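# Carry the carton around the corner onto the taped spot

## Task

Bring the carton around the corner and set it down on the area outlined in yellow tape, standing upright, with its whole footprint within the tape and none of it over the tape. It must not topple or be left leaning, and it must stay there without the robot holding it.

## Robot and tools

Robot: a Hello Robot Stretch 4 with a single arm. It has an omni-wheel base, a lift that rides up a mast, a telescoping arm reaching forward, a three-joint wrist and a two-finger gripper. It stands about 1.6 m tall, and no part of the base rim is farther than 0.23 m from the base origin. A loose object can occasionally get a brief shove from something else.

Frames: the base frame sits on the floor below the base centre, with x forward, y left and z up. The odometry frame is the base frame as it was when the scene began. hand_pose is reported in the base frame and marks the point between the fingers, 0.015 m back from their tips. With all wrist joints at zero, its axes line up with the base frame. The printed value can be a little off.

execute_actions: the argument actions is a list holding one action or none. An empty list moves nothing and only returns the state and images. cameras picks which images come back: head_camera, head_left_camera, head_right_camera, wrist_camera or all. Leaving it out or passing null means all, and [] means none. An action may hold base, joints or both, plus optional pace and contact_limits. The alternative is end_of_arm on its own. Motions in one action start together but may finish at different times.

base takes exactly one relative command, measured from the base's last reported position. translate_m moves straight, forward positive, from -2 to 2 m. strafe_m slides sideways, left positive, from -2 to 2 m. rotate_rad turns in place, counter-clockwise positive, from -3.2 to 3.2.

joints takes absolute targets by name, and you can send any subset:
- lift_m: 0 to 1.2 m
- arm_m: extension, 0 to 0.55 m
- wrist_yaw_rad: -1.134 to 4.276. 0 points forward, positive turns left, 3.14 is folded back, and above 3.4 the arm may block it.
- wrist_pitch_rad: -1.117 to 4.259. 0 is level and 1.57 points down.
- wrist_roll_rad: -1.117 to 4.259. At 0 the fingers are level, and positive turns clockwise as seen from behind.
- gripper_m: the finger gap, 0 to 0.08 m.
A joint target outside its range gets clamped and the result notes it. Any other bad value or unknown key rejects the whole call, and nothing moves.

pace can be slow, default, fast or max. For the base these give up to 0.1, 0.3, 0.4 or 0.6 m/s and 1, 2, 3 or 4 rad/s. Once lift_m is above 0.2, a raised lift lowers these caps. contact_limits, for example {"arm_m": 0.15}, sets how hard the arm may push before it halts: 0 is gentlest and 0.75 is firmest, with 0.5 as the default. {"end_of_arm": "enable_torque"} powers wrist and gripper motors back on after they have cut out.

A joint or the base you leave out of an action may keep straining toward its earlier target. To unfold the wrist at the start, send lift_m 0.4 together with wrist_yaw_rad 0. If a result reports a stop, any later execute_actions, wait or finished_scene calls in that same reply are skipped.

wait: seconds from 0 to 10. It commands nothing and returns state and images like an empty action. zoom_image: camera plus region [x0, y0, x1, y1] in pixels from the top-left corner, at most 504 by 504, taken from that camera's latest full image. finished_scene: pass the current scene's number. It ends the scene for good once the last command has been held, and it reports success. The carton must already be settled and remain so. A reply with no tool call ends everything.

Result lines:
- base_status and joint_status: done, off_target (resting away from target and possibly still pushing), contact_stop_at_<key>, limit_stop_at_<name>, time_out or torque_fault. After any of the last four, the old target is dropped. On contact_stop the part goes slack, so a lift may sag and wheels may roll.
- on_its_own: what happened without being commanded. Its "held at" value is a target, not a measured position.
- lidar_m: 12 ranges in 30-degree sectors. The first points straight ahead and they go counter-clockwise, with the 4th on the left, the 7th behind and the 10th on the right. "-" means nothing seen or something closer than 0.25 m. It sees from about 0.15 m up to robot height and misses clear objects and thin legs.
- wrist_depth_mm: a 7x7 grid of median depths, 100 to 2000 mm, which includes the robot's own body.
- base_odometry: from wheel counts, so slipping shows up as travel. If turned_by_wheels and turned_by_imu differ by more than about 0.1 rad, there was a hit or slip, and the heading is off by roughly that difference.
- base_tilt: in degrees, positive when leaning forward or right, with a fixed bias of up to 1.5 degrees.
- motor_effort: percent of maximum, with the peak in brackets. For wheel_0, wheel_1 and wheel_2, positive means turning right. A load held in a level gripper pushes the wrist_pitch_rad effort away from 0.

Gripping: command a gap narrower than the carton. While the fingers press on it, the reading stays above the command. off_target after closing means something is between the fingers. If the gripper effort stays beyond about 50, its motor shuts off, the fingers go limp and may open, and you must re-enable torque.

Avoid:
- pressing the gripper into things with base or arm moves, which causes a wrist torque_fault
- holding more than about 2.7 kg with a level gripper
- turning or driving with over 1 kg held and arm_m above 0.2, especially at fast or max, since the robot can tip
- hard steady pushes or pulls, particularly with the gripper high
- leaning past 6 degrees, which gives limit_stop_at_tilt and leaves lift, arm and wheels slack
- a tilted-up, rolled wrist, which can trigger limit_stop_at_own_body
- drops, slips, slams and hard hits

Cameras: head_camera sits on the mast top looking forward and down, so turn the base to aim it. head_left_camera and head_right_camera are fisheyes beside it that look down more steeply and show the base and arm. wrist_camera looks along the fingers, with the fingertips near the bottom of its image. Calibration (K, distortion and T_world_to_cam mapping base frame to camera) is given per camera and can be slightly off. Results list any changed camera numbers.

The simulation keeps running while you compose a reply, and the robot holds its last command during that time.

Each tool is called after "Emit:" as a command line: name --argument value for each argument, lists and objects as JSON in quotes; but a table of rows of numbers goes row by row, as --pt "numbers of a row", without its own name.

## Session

Emit:
execute_actions --actions '[]'

Scene clock: 0.00 s.
base_odometry: x=+0.000 y=+0.000 heading=+0.000 (m, m, rad; odometry frame)
turned_by_wheels: +0.000 (rad since the last result)
turned_by_imu: +0.000 (rad since the last result)
base_tilt: forward=+0.3 right=-0.6 (deg)
lidar_m: 0.74 0.75 0.67 0.61 0.60 0.79 1.33 1.18 0.75 0.69 0.69 0.82
base_status: not commanded
joint_positions: lift_m=+0.183 arm_m=-0.001 wrist_yaw_rad=+3.219 wrist_pitch_rad=-0.017 wrist_roll_rad=+0.002 gripper_m=+0.040
joint_status: not commanded
motor_effort: lift_m=+21 arm_m=+0 wrist_yaw_rad=-3 wrist_pitch_rad=-9 wrist_roll_rad=-1 gripper_m=+1 wheel_0=+0 wheel_1=+0 wheel_2=+0 (%)
hand_pose: x=-0.0484 y=+0.0708 z=+0.3653 quat_wxyz=(-0.038, +0.008, +0.001, +0.999) (m; base frame)
wrist_depth_mm: - 136 183 - 1576 917 699 / - 107 135 1618 1576 946 707 / - 112 135 1618 1661 946 699 / - 129 157 1576 1576 946 699 / 203 1863 1618 1618 1661 946 691 / 220 1464 1430 1464 1308 946 707 / 216 1025 132 960 105 809 691
pictures: head_camera, head_left_camera, head_right_camera, wrist_camera
camera_calibration (this result's frames):
wrist_camera: T_world_to_cam=[[-0.026162, 0.999656, 0.00170093, -0.0821198], [-0.0419639, 0.000601776, -0.999119, 0.425839], [-0.998777, -0.0262103, 0.0419337, 0.0867732], [0, 0, 0, 1]] pos_world=[0.102388, 0.0841097, 0.421965]
Images, in order (width x height): head_camera 420x560, head_left_camera 420x672, head_right_camera 420x672, wrist_camera 616x392.

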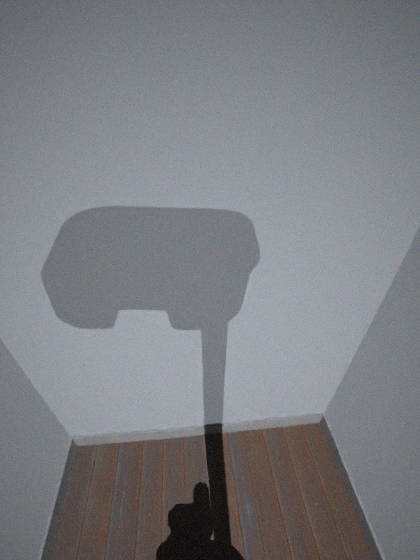

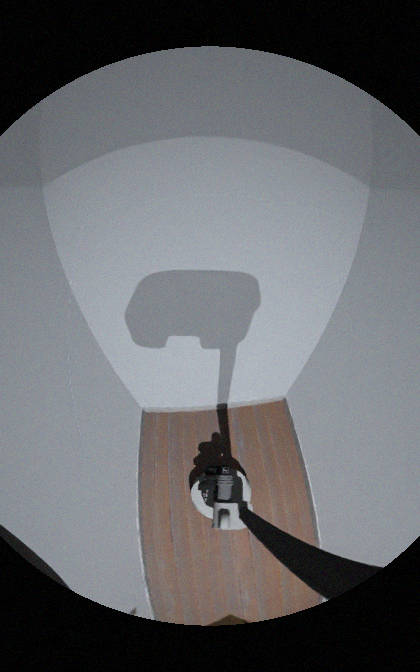

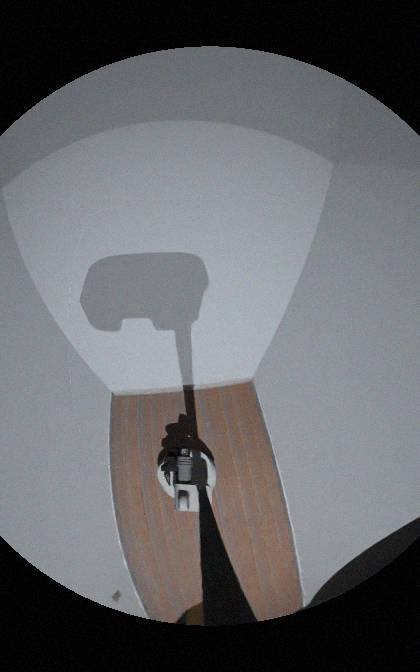

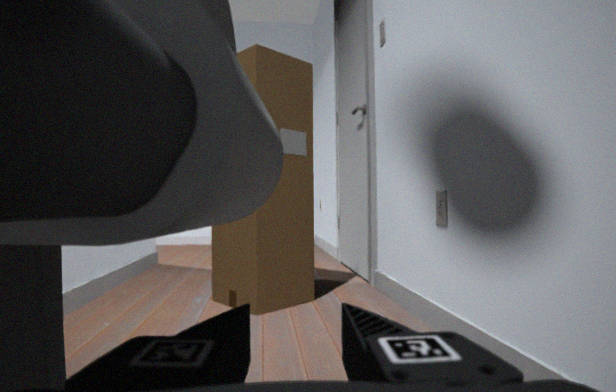

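Emit:
execute_actions --actions '[{"base":{"rotate_rad":3.1},"pace":"fast"}]' --cameras '["head_camera","head_left_camera"]'

Scene clock: 8.10 s.
base_odometry: x=+0.000 y=+0.000 heading=+3.100 (m, m, rad; odometry frame)
turned_by_wheels: +3.100 (rad since the last result)
turned_by_imu: +3.118 (rad since the last result)
base_tilt: forward=+0.1 right=-0.3 (deg)
lidar_m: 1.31 1.25 0.78 0.67 0.67 0.82 0.73 0.74 0.70 0.61 0.61 0.76
base_status: done
joint_positions: lift_m=+0.183 arm_m=+0.000 wrist_yaw_rad=+3.219 wrist_pitch_rad=-0.017 wrist_roll_rad=+0.002 gripper_m=+0.040
joint_status: not commanded
motor_effort: lift_m=+20(20) arm_m=-1(1) wrist_yaw_rad=-6(3) wrist_pitch_rad=-9(8) wrist_roll_rad=-1(1) gripper_m=+0(0) wheel_0=+0(8) wheel_1=+0(8) wheel_2=+1(8) (%)
hand_pose: x=-0.0483 y=+0.0708 z=+0.3653 quat_wxyz=(-0.038, +0.008, +0.001, +0.999) (m; base frame)
wrist_depth_mm: - 136 183 891 917 946 750 / - 107 135 891 917 931 759 / - 112 135 878 904 931 750 / - 129 156 878 917 946 750 / 202 809 854 878 904 946 750 / 220 820 831 866 904 931 750 / 216 798 131 854 105 842 750
pictures: head_camera, head_left_camera
Images, in order (width x height): head_camera 420x560, head_left_camera 420x672.

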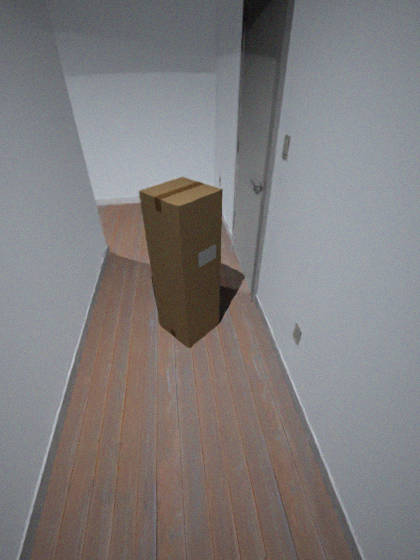

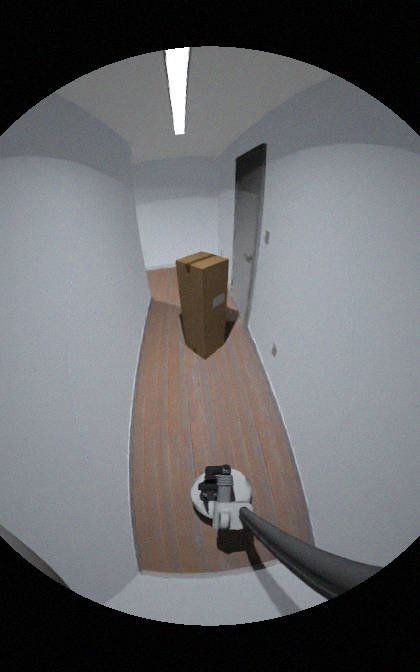

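Emit:
zoom_image --camera "head_camera" --region '[60, 150, 300, 370]'

Region (60, 150, 300, 370) of head_camera's 420x560 image, scaled by 2.100, with more detail than that image has; it fills the top 462 rows of this view, and the rest is white.

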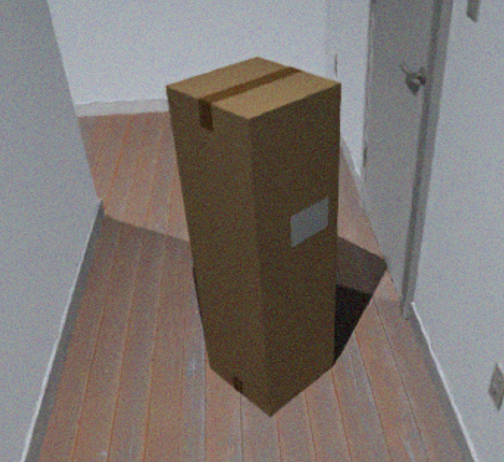

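Emit:
execute_actions --actions '[{"base":{"translate_m":1.0},"joints":{"lift_m":0.1},"pace":"max"}]' --cameras '["head_camera"]'

Emit:
execute_actions --actions '[{"base":{"rotate_rad":-1.073},"pace":"fast"}]' --cameras '["head_left_camera"]'

Emit:
zoom_image --camera "head_left_camera" --region '[0, 380, 260, 580]'

Scene clock: 61.63 s.
base_odometry: x=-0.999 y=+0.041 heading=+3.100 (m, m, rad; odometry frame)
turned_by_wheels: +0.000 (rad since the last result)
turned_by_imu: +0.000 (rad since the last result)
base_tilt: forward=+0.3 right=-0.3 (deg)
lidar_m: 0.44 0.36 0.99 0.88 0.88 1.07 1.72 0.79 0.48 0.41 0.42 0.52
base_status: done
joint_positions: lift_m=+0.100 arm_m=+0.000 wrist_yaw_rad=+3.218 wrist_pitch_rad=-0.017 wrist_roll_rad=+0.002 gripper_m=+0.040
joint_status: all done
motor_effort: lift_m=+18(20) arm_m=-1(1) wrist_yaw_rad=-2(5) wrist_pitch_rad=-8(7) wrist_roll_rad=-1(1) gripper_m=+1(1) wheel_0=-1(8) wheel_1=+0(8) wheel_2=+1(19) (%)
hand_pose: x=-0.0483 y=+0.0708 z=+0.2819 quat_wxyz=(-0.038, +0.008, +0.001, +0.999) (m; base frame)
wrist_depth_mm: - 136 182 1863 1921 1308 991 / - 107 135 1863 1921 1336 976 / - 112 135 1863 1921 1336 976 / - 129 157 1863 1921 1308 991 / 202 1397 1756 1808 1921 1308 976 / 219 1182 1205 1205 1182 1160 917 / 216 809 131 788 105 788 750
pictures: head_camera
Images, in order (width x height): head_camera 420x560.

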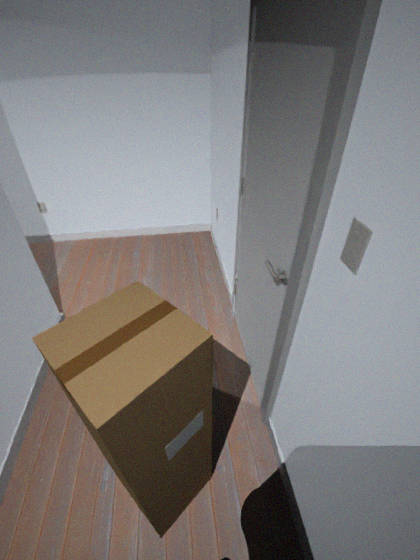

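Scene clock: 63.10 s.
base_odometry: x=-0.999 y=+0.041 heading=+2.027 (m, m, rad; odometry frame)
turned_by_wheels: -1.073 (rad since the last result)
turned_by_imu: -1.080 (rad since the last result)
base_tilt: forward=+0.3 right=-0.4 (deg)
lidar_m: 0.42 0.49 0.45 0.36 1.03 0.87 0.88 1.07 1.73 0.82 0.47 0.42
base_status: done
joint_positions: lift_m=+0.100 arm_m=+0.000 wrist_yaw_rad=+3.218 wrist_pitch_rad=-0.017 wrist_roll_rad=+0.002 gripper_m=+0.040
joint_status: not commanded
motor_effort: lift_m=+18(18) arm_m=-1(1) wrist_yaw_rad=+0(2) wrist_pitch_rad=-8(9) wrist_roll_rad=-1(1) gripper_m=+1(1) wheel_0=+0(6) wheel_1=+1(9) wheel_2=+0(9) (%)
hand_pose: x=-0.0483 y=+0.0708 z=+0.2819 quat_wxyz=(-0.038, +0.008, +0.001, +0.999) (m; base frame)
wrist_depth_mm: - 136 183 1025 931 878 831 / - 107 135 1025 946 891 820 / - 112 135 1008 946 866 820 / - 129 157 1025 931 866 820 / 203 1182 1098 1008 946 866 809 / 220 1160 1098 991 917 854 809 / 216 820 132 778 105 788 759
pictures: head_left_camera
Images, in order (width x height): head_left_camera 420x672.

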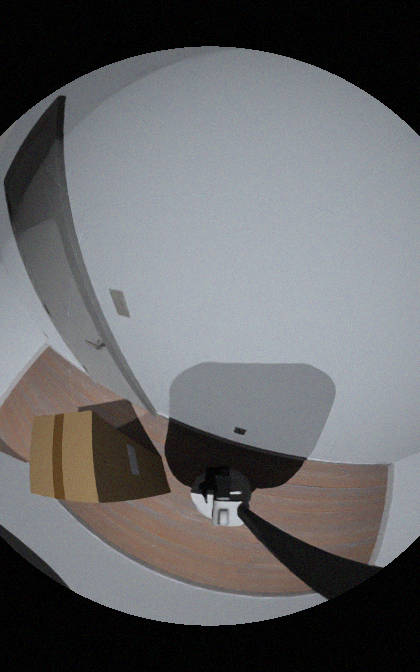

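Region (0, 380, 260, 580) of head_left_camera's 420x672 image, scaled by 1.938, with more detail than that image has; it fills the top 388 rows of this view, and the rest is white.

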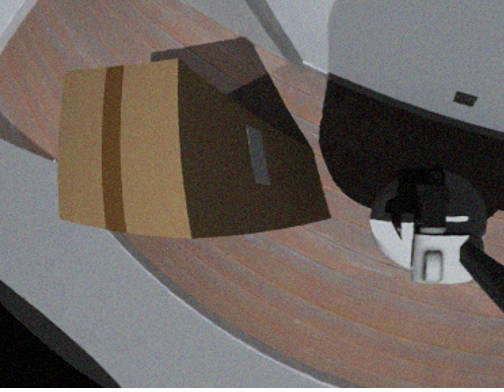

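Emit:
execute_actions --actions '[{"base":{"translate_m":0.1},"pace":"fast"}]' --cameras '[]'

Emit:
execute_actions --actions '[{"base":{"strafe_m":0.95}}]' --cameras '["head_left_camera"]'

Emit:
zoom_image --camera "head_left_camera" --region '[0, 380, 260, 580]'

Scene clock: 83.60 s.
base_odometry: x=-1.043 y=+0.131 heading=+2.027 (m, m, rad; odometry frame)
turned_by_wheels: +0.000 (rad since the last result)
turned_by_imu: -0.001 (rad since the last result)
base_tilt: forward=+0.2 right=-0.4 (deg)
lidar_m: 0.32 0.38 0.50 0.39 0.39 0.97 0.98 1.17 1.76 0.62 0.38 0.32
base_status: done
joint_positions: lift_m=+0.100 arm_m=+0.000 wrist_yaw_rad=+3.218 wrist_pitch_rad=-0.017 wrist_roll_rad=+0.002 gripper_m=+0.040
joint_status: not commanded
motor_effort: lift_m=+18(18) arm_m=-1(1) wrist_yaw_rad=-1(3) wrist_pitch_rad=-10(9) wrist_roll_rad=-1(1) gripper_m=+1(1) wheel_0=+0(7) wheel_1=+1(8) wheel_2=+2(11) (%)
hand_pose: x=-0.0483 y=+0.0708 z=+0.2819 quat_wxyz=(-0.038, +0.008, +0.001, +0.999) (m; base frame)
wrist_depth_mm: - 136 182 1118 1025 960 891 / - 107 135 1118 1042 946 891 / - 112 135 1118 1042 960 891 / - 129 157 1138 1025 946 891 / 202 1281 1205 1098 1025 960 904 / 220 1182 1138 1078 991 931 891 / 216 809 131 778 105 798 750
pictures: none
No camera images: the call's "cameras" was empty. Leave "cameras" out to get every camera's image.

Scene clock: 88.10 s.
base_odometry: x=-1.896 y=-0.288 heading=+2.028 (m, m, rad; odometry frame)
turned_by_wheels: +0.000 (rad since the last result)
turned_by_imu: +0.004 (rad since the last result)
base_tilt: forward=+0.3 right=-0.5 (deg)
lidar_m: 0.55 0.71 0.25 0.25 0.25 0.68 0.69 0.84 1.54 1.18 0.71 0.55
base_status: done
joint_positions: lift_m=+0.100 arm_m=+0.000 wrist_yaw_rad=+3.218 wrist_pitch_rad=-0.017 wrist_roll_rad=+0.002 gripper_m=+0.040
joint_status: not commanded
motor_effort: lift_m=+18(18) arm_m=-1(1) wrist_yaw_rad=+1(2) wrist_pitch_rad=-8(8) wrist_roll_rad=-1(1) gripper_m=-1(0) wheel_0=-4(11) wheel_1=+8(16) wheel_2=+2(2) (%)
hand_pose: x=-0.0483 y=+0.0708 z=+0.2819 quat_wxyz=(-0.038, +0.008, +0.001, +0.999) (m; base frame)
wrist_depth_mm: - 136 182 831 768 240 - / - 107 135 820 759 243 189 / - 112 135 798 759 244 185 / - 129 157 809 759 246 186 / 202 946 878 820 759 244 186 / 220 960 878 820 732 244 189 / 216 809 131 778 105 204 -
pictures: head_left_camera
Images, in order (width x height): head_left_camera 420x672.

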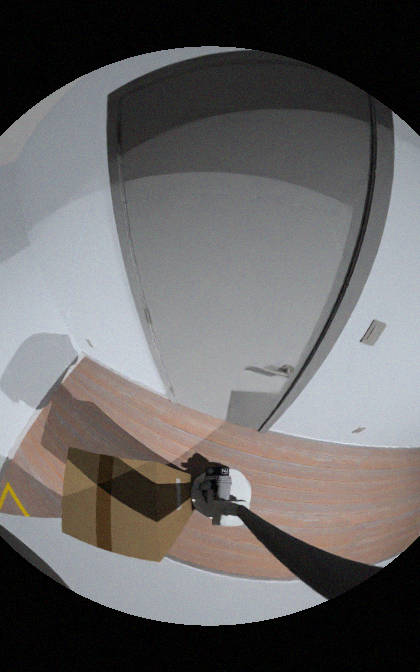

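Region (0, 380, 260, 580) of head_left_camera's 420x672 image, scaled by 1.938, with more detail than that image has; it fills the top 388 rows of this view, and the rest is white.

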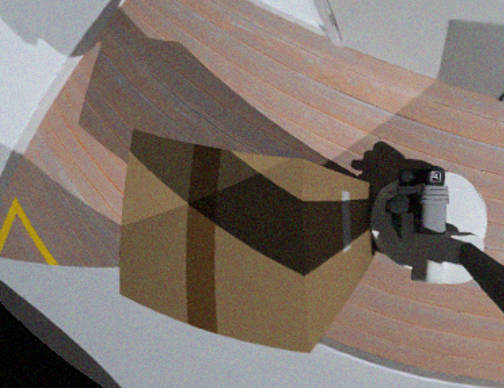

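Emit:
execute_actions --actions '[{"base":{"translate_m":-0.065}}]' --cameras '[]'

Emit:
execute_actions --actions '[{"base":{"strafe_m":0.9},"pace":"fast"}]' --cameras '["head_left_camera"]'

Emit:
zoom_image --camera "head_left_camera" --region '[0, 380, 260, 580]'

Scene clock: 149.17 s.
base_odometry: x=-1.867 y=-0.346 heading=+2.027 (m, m, rad; odometry frame)
turned_by_wheels: +0.000 (rad since the last result)
turned_by_imu: -0.002 (rad since the last result)
base_tilt: forward=+0.1 right=-0.4 (deg)
lidar_m: 0.61 0.79 0.25 0.25 0.25 0.63 0.64 0.76 1.40 1.26 0.76 0.59
base_status: done
joint_positions: lift_m=+0.100 arm_m=+0.000 wrist_yaw_rad=+3.218 wrist_pitch_rad=-0.017 wrist_roll_rad=+0.002 gripper_m=+0.040
joint_status: not commanded
motor_effort: lift_m=+18(18) arm_m=-1(1) wrist_yaw_rad=+0(2) wrist_pitch_rad=-7(9) wrist_roll_rad=-1(1) gripper_m=+1(1) wheel_0=-6(11) wheel_1=-1(6) wheel_2=+1(9) (%)
hand_pose: x=-0.0483 y=+0.0708 z=+0.2819 quat_wxyz=(-0.038, +0.008, +0.001, +0.999) (m; base frame)
wrist_depth_mm: - 136 182 759 707 654 - / - 107 135 759 699 647 191 / - 112 135 750 707 647 188 / - 129 157 759 699 647 189 / 203 891 809 759 691 640 188 / 220 891 809 750 676 634 193 / 216 809 132 723 105 208 -
pictures: none
No camera images: the call's "cameras" was empty. Leave "cameras" out to get every camera's image.

Scene clock: 152.57 s.
base_odometry: x=-2.675 y=-0.742 heading=+2.027 (m, m, rad; odometry frame)
turned_by_wheels: +0.000 (rad since the last result)
turned_by_imu: -0.003 (rad since the last result)
base_tilt: forward=+0.2 right=-0.4 (deg)
lidar_m: 0.94 0.25 0.25 0.25 0.25 2.74 0.36 0.45 0.79 1.79 1.05 0.92
base_status: done
joint_positions: lift_m=+0.100 arm_m=+0.000 wrist_yaw_rad=+3.219 wrist_pitch_rad=-0.017 wrist_roll_rad=+0.002 gripper_m=+0.040
joint_status: not commanded
motor_effort: lift_m=+18(18) arm_m=-1(1) wrist_yaw_rad=-3(3) wrist_pitch_rad=-9(9) wrist_roll_rad=-1(1) gripper_m=+0(1) wheel_0=-6(19) wheel_1=+2(20) wheel_2=+0(3) (%)
hand_pose: x=-0.0483 y=+0.0708 z=+0.2819 quat_wxyz=(-0.038, +0.008, +0.001, +0.999) (m; base frame)
wrist_depth_mm: - 136 182 549 1661 - - / - 107 135 544 1618 - - / - 112 135 539 1576 - - / - 129 157 535 1499 - - / 202 544 508 535 1499 - - / 220 564 504 488 1060 1160 1118 / 216 574 131 488 105 798 759
pictures: head_left_camera
Images, in order (width x height): head_left_camera 420x672.

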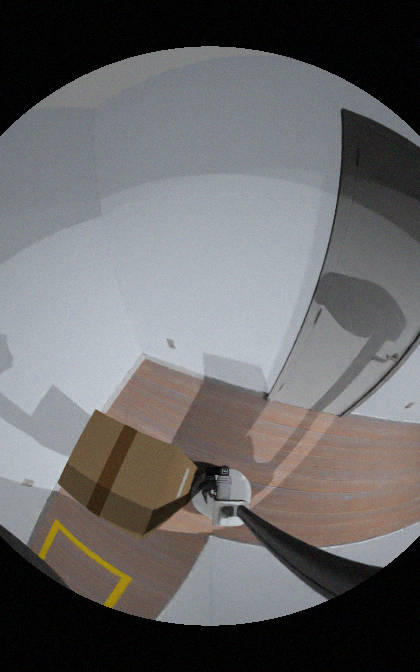

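Region (0, 380, 260, 580) of head_left_camera's 420x672 image, scaled by 1.938, with more detail than that image has; it fills the top 388 rows of this view, and the rest is white.

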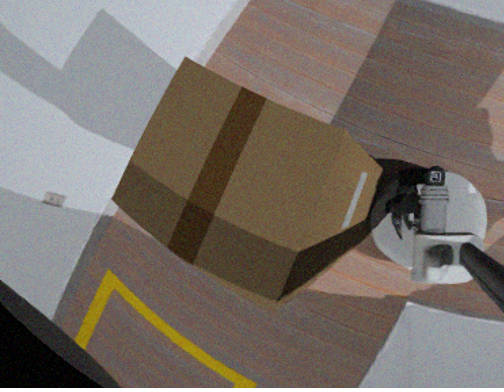

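Emit:
execute_actions --actions '[{"base":{"strafe_m":-0.09},"pace":"fast"}]' --cameras '[]'

Emit:
execute_actions --actions '[{"base":{"translate_m":0.405},"pace":"fast"}]' --cameras '[]'

Emit:
execute_actions --actions '[{"base":{"rotate_rad":1.08},"pace":"fast"}]' --cameras '[]'

Emit:
execute_actions --actions '[{"base":{"translate_m":0.26},"pace":"fast"}]' --cameras '["head_left_camera"]'

Emit:
zoom_image --camera "head_left_camera" --region '[0, 380, 260, 580]'

Scene clock: 202.23 s.
base_odometry: x=-2.594 y=-0.703 heading=+2.027 (m, m, rad; odometry frame)
turned_by_wheels: +0.000 (rad since the last result)
turned_by_imu: -0.001 (rad since the last result)
base_tilt: forward=+0.2 right=-0.4 (deg)
lidar_m: 0.92 1.10 0.28 0.28 0.33 0.39 0.38 0.46 0.86 1.71 1.03 0.88
base_status: done
joint_positions: lift_m=+0.100 arm_m=+0.000 wrist_yaw_rad=+3.219 wrist_pitch_rad=-0.017 wrist_roll_rad=+0.002 gripper_m=+0.040
joint_status: not commanded
motor_effort: lift_m=+18(18) arm_m=-1(1) wrist_yaw_rad=-3(1) wrist_pitch_rad=-9(8) wrist_roll_rad=-1(1) gripper_m=+2(1) wheel_0=-2(10) wheel_1=+1(11) wheel_2=+0(0) (%)
hand_pose: x=-0.0483 y=+0.0708 z=+0.2819 quat_wxyz=(-0.038, +0.008, +0.001, +0.999) (m; base frame)
wrist_depth_mm: - 136 183 504 878 - - / - 107 135 504 854 - - / - 112 135 492 809 - - / - 129 157 500 798 - - / 202 580 544 500 778 - - / 220 603 539 500 788 1160 1118 / 216 597 132 496 105 798 759
pictures: none
No camera images: the call's "cameras" was empty. Leave "cameras" out to get every camera's image.

Scene clock: 204.53 s.
base_odometry: x=-2.772 y=-0.339 heading=+2.027 (m, m, rad; odometry frame)
turned_by_wheels: +0.000 (rad since the last result)
turned_by_imu: +0.000 (rad since the last result)
base_tilt: forward=+0.3 right=-0.4 (deg)
lidar_m: 0.53 0.63 1.17 0.58 0.32 0.38 0.78 0.91 1.69 0.96 0.57 0.52
base_status: done
joint_positions: lift_m=+0.100 arm_m=+0.000 wrist_yaw_rad=+3.219 wrist_pitch_rad=-0.017 wrist_roll_rad=+0.002 gripper_m=+0.040
joint_status: not commanded
motor_effort: lift_m=+18(18) arm_m=-1(1) wrist_yaw_rad=+0(3) wrist_pitch_rad=-8(9) wrist_roll_rad=-1(1) gripper_m=+0(1) wheel_0=+1(7) wheel_1=+2(7) wheel_2=+3(12) (%)
hand_pose: x=-0.0483 y=+0.0708 z=+0.2819 quat_wxyz=(-0.038, +0.008, +0.001, +0.999) (m; base frame)
wrist_depth_mm: - 136 182 904 - 484 310 / - 107 135 904 1921 496 310 / - 112 135 891 1863 512 309 / - 129 157 917 1808 521 310 / 202 1042 991 891 1708 517 309 / 219 1060 976 891 1098 517 307 / 216 809 132 778 105 340 307
pictures: none
No camera images: the call's "cameras" was empty. Leave "cameras" out to get every camera's image.

Scene clock: 206.03 s.
base_odometry: x=-2.772 y=-0.339 heading=+3.107 (m, m, rad; odometry frame)
turned_by_wheels: +1.080 (rad since the last result)
turned_by_imu: +1.086 (rad since the last result)
base_tilt: forward=+0.3 right=-0.4 (deg)
lidar_m: 1.21 0.56 0.34 0.41 0.78 0.96 1.79 0.92 0.57 0.52 0.51 0.67
base_status: done
joint_positions: lift_m=+0.100 arm_m=+0.000 wrist_yaw_rad=+3.219 wrist_pitch_rad=-0.017 wrist_roll_rad=+0.002 gripper_m=+0.040
joint_status: not commanded
motor_effort: lift_m=+18(18) arm_m=-2(1) wrist_yaw_rad=-3(2) wrist_pitch_rad=-9(8) wrist_roll_rad=-1(1) gripper_m=+0(0) wheel_0=+0(9) wheel_1=+0(8) wheel_2=+1(7) (%)
hand_pose: x=-0.0483 y=+0.0708 z=+0.2819 quat_wxyz=(-0.038, +0.008, +0.001, +0.999) (m; base frame)
wrist_depth_mm: - 137 182 - 1808 1182 854 / - 107 135 - 1863 1160 854 / - 112 135 - 1863 1160 854 / - 129 157 - 1863 1138 854 / 203 1661 - - 1756 1138 866 / 219 1205 1182 1229 1182 1060 854 / 216 820 131 778 105 798 768
pictures: none
No camera images: the call's "cameras" was empty. Leave "cameras" out to get every camera's image.

Scene clock: 207.93 s.
base_odometry: x=-3.032 y=-0.330 heading=+3.107 (m, m, rad; odometry frame)
turned_by_wheels: +0.000 (rad since the last result)
turned_by_imu: +0.000 (rad since the last result)
base_tilt: forward=+0.2 right=-0.3 (deg)
lidar_m: 0.93 0.95 0.37 0.32 0.32 0.98 1.95 0.84 0.53 0.47 0.47 0.60
base_status: done
joint_positions: lift_m=+0.100 arm_m=+0.000 wrist_yaw_rad=+3.219 wrist_pitch_rad=-0.017 wrist_roll_rad=+0.002 gripper_m=+0.040
joint_status: not commanded
motor_effort: lift_m=+18(18) arm_m=-1(1) wrist_yaw_rad=-3(1) wrist_pitch_rad=-10(7) wrist_roll_rad=-1(1) gripper_m=+1(1) wheel_0=-1(6) wheel_1=+0(7) wheel_2=+1(13) (%)
hand_pose: x=-0.0483 y=+0.0708 z=+0.2819 quat_wxyz=(-0.038, +0.008, +0.001, +0.999) (m; base frame)
wrist_depth_mm: - 136 182 - - 1229 917 / - 107 135 - - 1255 917 / - 112 135 - - 1229 917 / - 129 157 - - 1229 931 / 202 1499 - - 1863 1229 931 / 220 1182 1205 1229 1182 1098 931 / 216 809 131 768 105 809 750
pictures: head_left_camera
Images, in order (width x height): head_left_camera 420x672.

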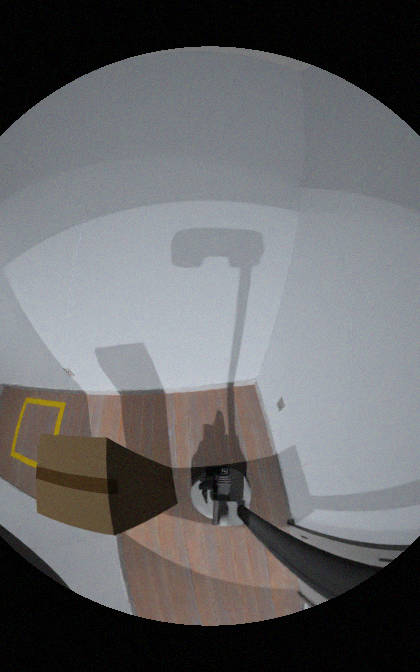

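Region (0, 380, 260, 580) of head_left_camera's 420x672 image, scaled by 1.938, with more detail than that image has; it fills the top 388 rows of this view, and the rest is white.

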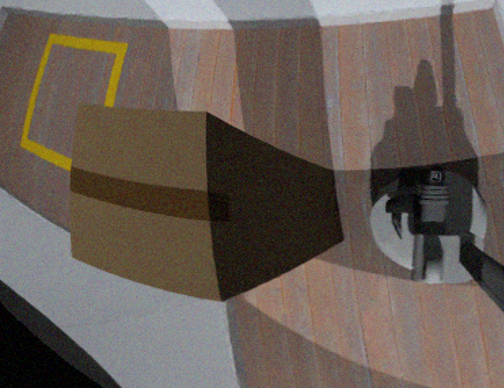

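Emit:
execute_actions --actions '[{"base":{"strafe_m":1.25},"pace":"fast"}]' --cameras '["head_left_camera"]'

Emit:
zoom_image --camera "head_left_camera" --region '[0, 380, 260, 580]'

Scene clock: 238.53 s.
base_odometry: x=-3.075 y=-1.579 heading=+3.107 (m, m, rad; odometry frame)
turned_by_wheels: +0.000 (rad since the last result)
turned_by_imu: +0.001 (rad since the last result)
base_tilt: forward=+0.2 right=-0.3 (deg)
lidar_m: 0.71 0.72 0.25 0.25 0.25 0.66 0.57 0.57 1.87 1.70 1.31 0.82
base_status: done
joint_positions: lift_m=+0.100 arm_m=+0.000 wrist_yaw_rad=+3.219 wrist_pitch_rad=-0.017 wrist_roll_rad=+0.002 gripper_m=+0.040
joint_status: not commanded
motor_effort: lift_m=+18(18) arm_m=-1(1) wrist_yaw_rad=-1(0) wrist_pitch_rad=-8(8) wrist_roll_rad=-1(1) gripper_m=+1(0) wheel_0=-3(16) wheel_1=+2(24) wheel_2=+0(2) (%)
hand_pose: x=-0.0483 y=+0.0708 z=+0.2819 quat_wxyz=(-0.038, +0.008, +0.001, +0.999) (m; base frame)
wrist_depth_mm: - 136 183 715 732 263 - / - 107 135 715 750 768 193 / - 112 135 715 741 750 194 / - 129 157 715 732 750 195 / 203 661 691 699 732 750 195 / 220 654 683 699 732 750 193 / 216 627 132 683 105 217 -
pictures: head_left_camera
Images, in order (width x height): head_left_camera 420x672.

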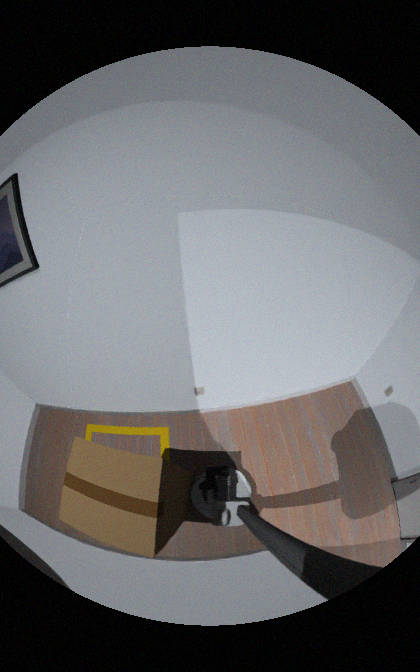

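Region (0, 380, 260, 580) of head_left_camera's 420x672 image, scaled by 1.938, with more detail than that image has; it fills the top 388 rows of this view, and the rest is white.

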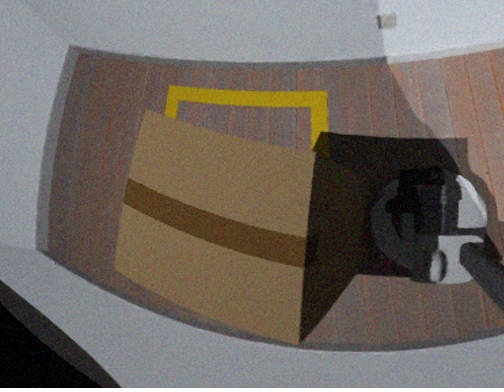

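Emit:
execute_actions --actions '[{"base":{"strafe_m":0.41},"pace":"fast"}]' --cameras '["head_left_camera"]'

Emit:
zoom_image --camera "head_left_camera" --region '[30, 400, 270, 580]'

Scene clock: 254.57 s.
base_odometry: x=-3.089 y=-1.989 heading=+3.107 (m, m, rad; odometry frame)
turned_by_wheels: +0.000 (rad since the last result)
turned_by_imu: -0.001 (rad since the last result)
base_tilt: forward=+0.2 right=-0.4 (deg)
lidar_m: 0.64 0.65 0.25 0.25 0.25 0.72 0.65 0.65 0.82 2.10 1.16 0.73
base_status: done
joint_positions: lift_m=+0.100 arm_m=+0.000 wrist_yaw_rad=+3.219 wrist_pitch_rad=-0.017 wrist_roll_rad=+0.002 gripper_m=+0.040
joint_status: not commanded
motor_effort: lift_m=+18(18) arm_m=-1(1) wrist_yaw_rad=-2(2) wrist_pitch_rad=-7(8) wrist_roll_rad=-1(1) gripper_m=+1(1) wheel_0=-3(14) wheel_1=+3(18) wheel_2=+0(0) (%)
hand_pose: x=-0.0483 y=+0.0708 z=+0.2819 quat_wxyz=(-0.038, +0.008, +0.001, +0.999) (m; base frame)
wrist_depth_mm: - 136 182 788 820 264 - / - 107 135 788 820 842 193 / - 112 135 788 809 831 193 / - 129 157 788 809 820 195 / 203 732 759 778 798 820 195 / 220 723 750 778 798 809 195 / 216 699 132 759 105 217 -
pictures: head_left_camera
Images, in order (width x height): head_left_camera 420x672.

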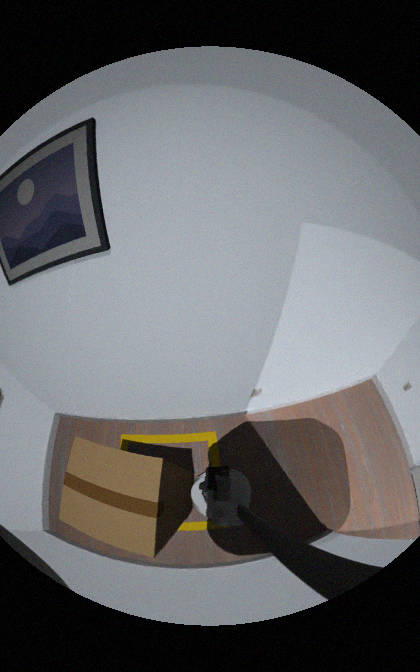

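Region (30, 400, 270, 580) of head_left_camera's 420x672 image, scaled by 2.100, with more detail than that image has; it fills the top 378 rows of this view, and the rest is white.

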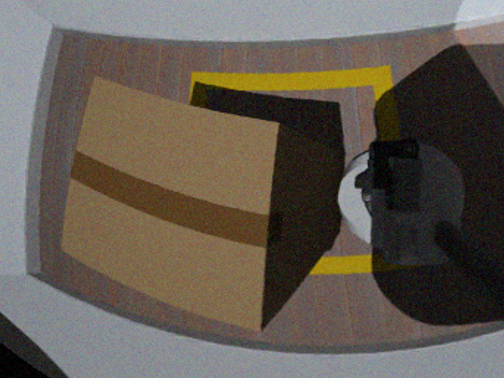

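Emit:
execute_actions --actions '[{"base":{"strafe_m":-0.35},"pace":"fast"}]' --cameras '["head_left_camera","head_camera"]'

Scene clock: 266.83 s.
base_odometry: x=-3.077 y=-1.639 heading=+3.107 (m, m, rad; odometry frame)
turned_by_wheels: +0.000 (rad since the last result)
turned_by_imu: -0.002 (rad since the last result)
base_tilt: forward=+0.3 right=-0.4 (deg)
lidar_m: 0.70 0.70 0.88 0.54 0.55 0.66 0.57 0.59 0.74 1.76 1.28 0.80
base_status: done
joint_positions: lift_m=+0.100 arm_m=+0.000 wrist_yaw_rad=+3.219 wrist_pitch_rad=-0.017 wrist_roll_rad=+0.002 gripper_m=+0.040
joint_status: not commanded
motor_effort: lift_m=+18(18) arm_m=-1(1) wrist_yaw_rad=-1(2) wrist_pitch_rad=-11(9) wrist_roll_rad=-1(1) gripper_m=+2(0) wheel_0=-3(9) wheel_1=+1(12) wheel_2=+0(1) (%)
hand_pose: x=-0.0483 y=+0.0708 z=+0.2819 quat_wxyz=(-0.039, +0.008, +0.001, +0.999) (m; base frame)
wrist_depth_mm: - 136 183 732 759 788 820 / - 107 135 723 741 788 798 / - 112 135 723 750 778 820 / - 129 157 723 750 768 798 / 202 661 699 715 750 768 798 / 219 668 691 715 732 759 798 / 216 647 132 707 105 759 759
pictures: head_camera, head_left_camera
Images, in order (width x height): head_camera 420x560, head_left_camera 420x672.

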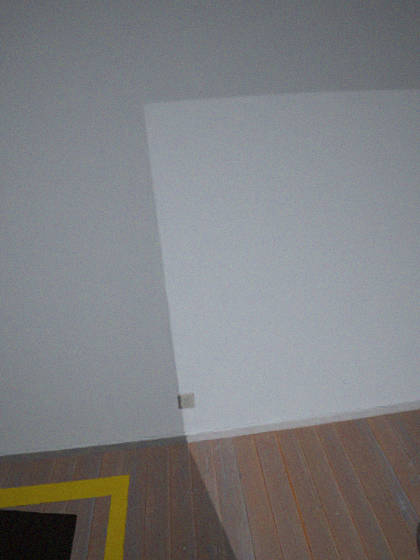

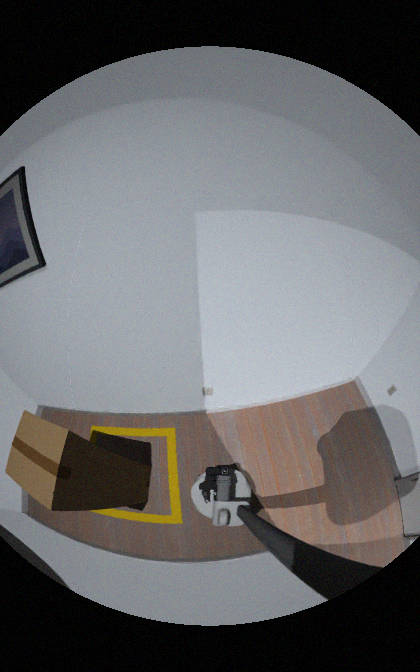

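Emit:
zoom_image --camera "head_left_camera" --region '[0, 390, 240, 550]'

Region (0, 390, 240, 550) of head_left_camera's 420x672 image, scaled by 2.100, with more detail than that image has.

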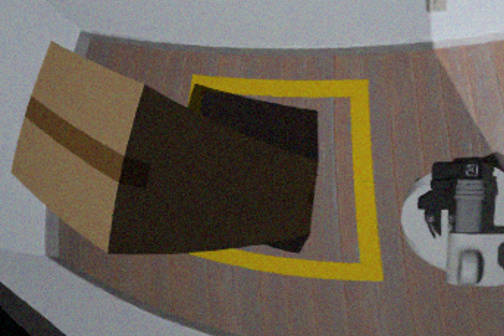

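Emit:
finished_scene --scene 2

The scene is finished: the task was done.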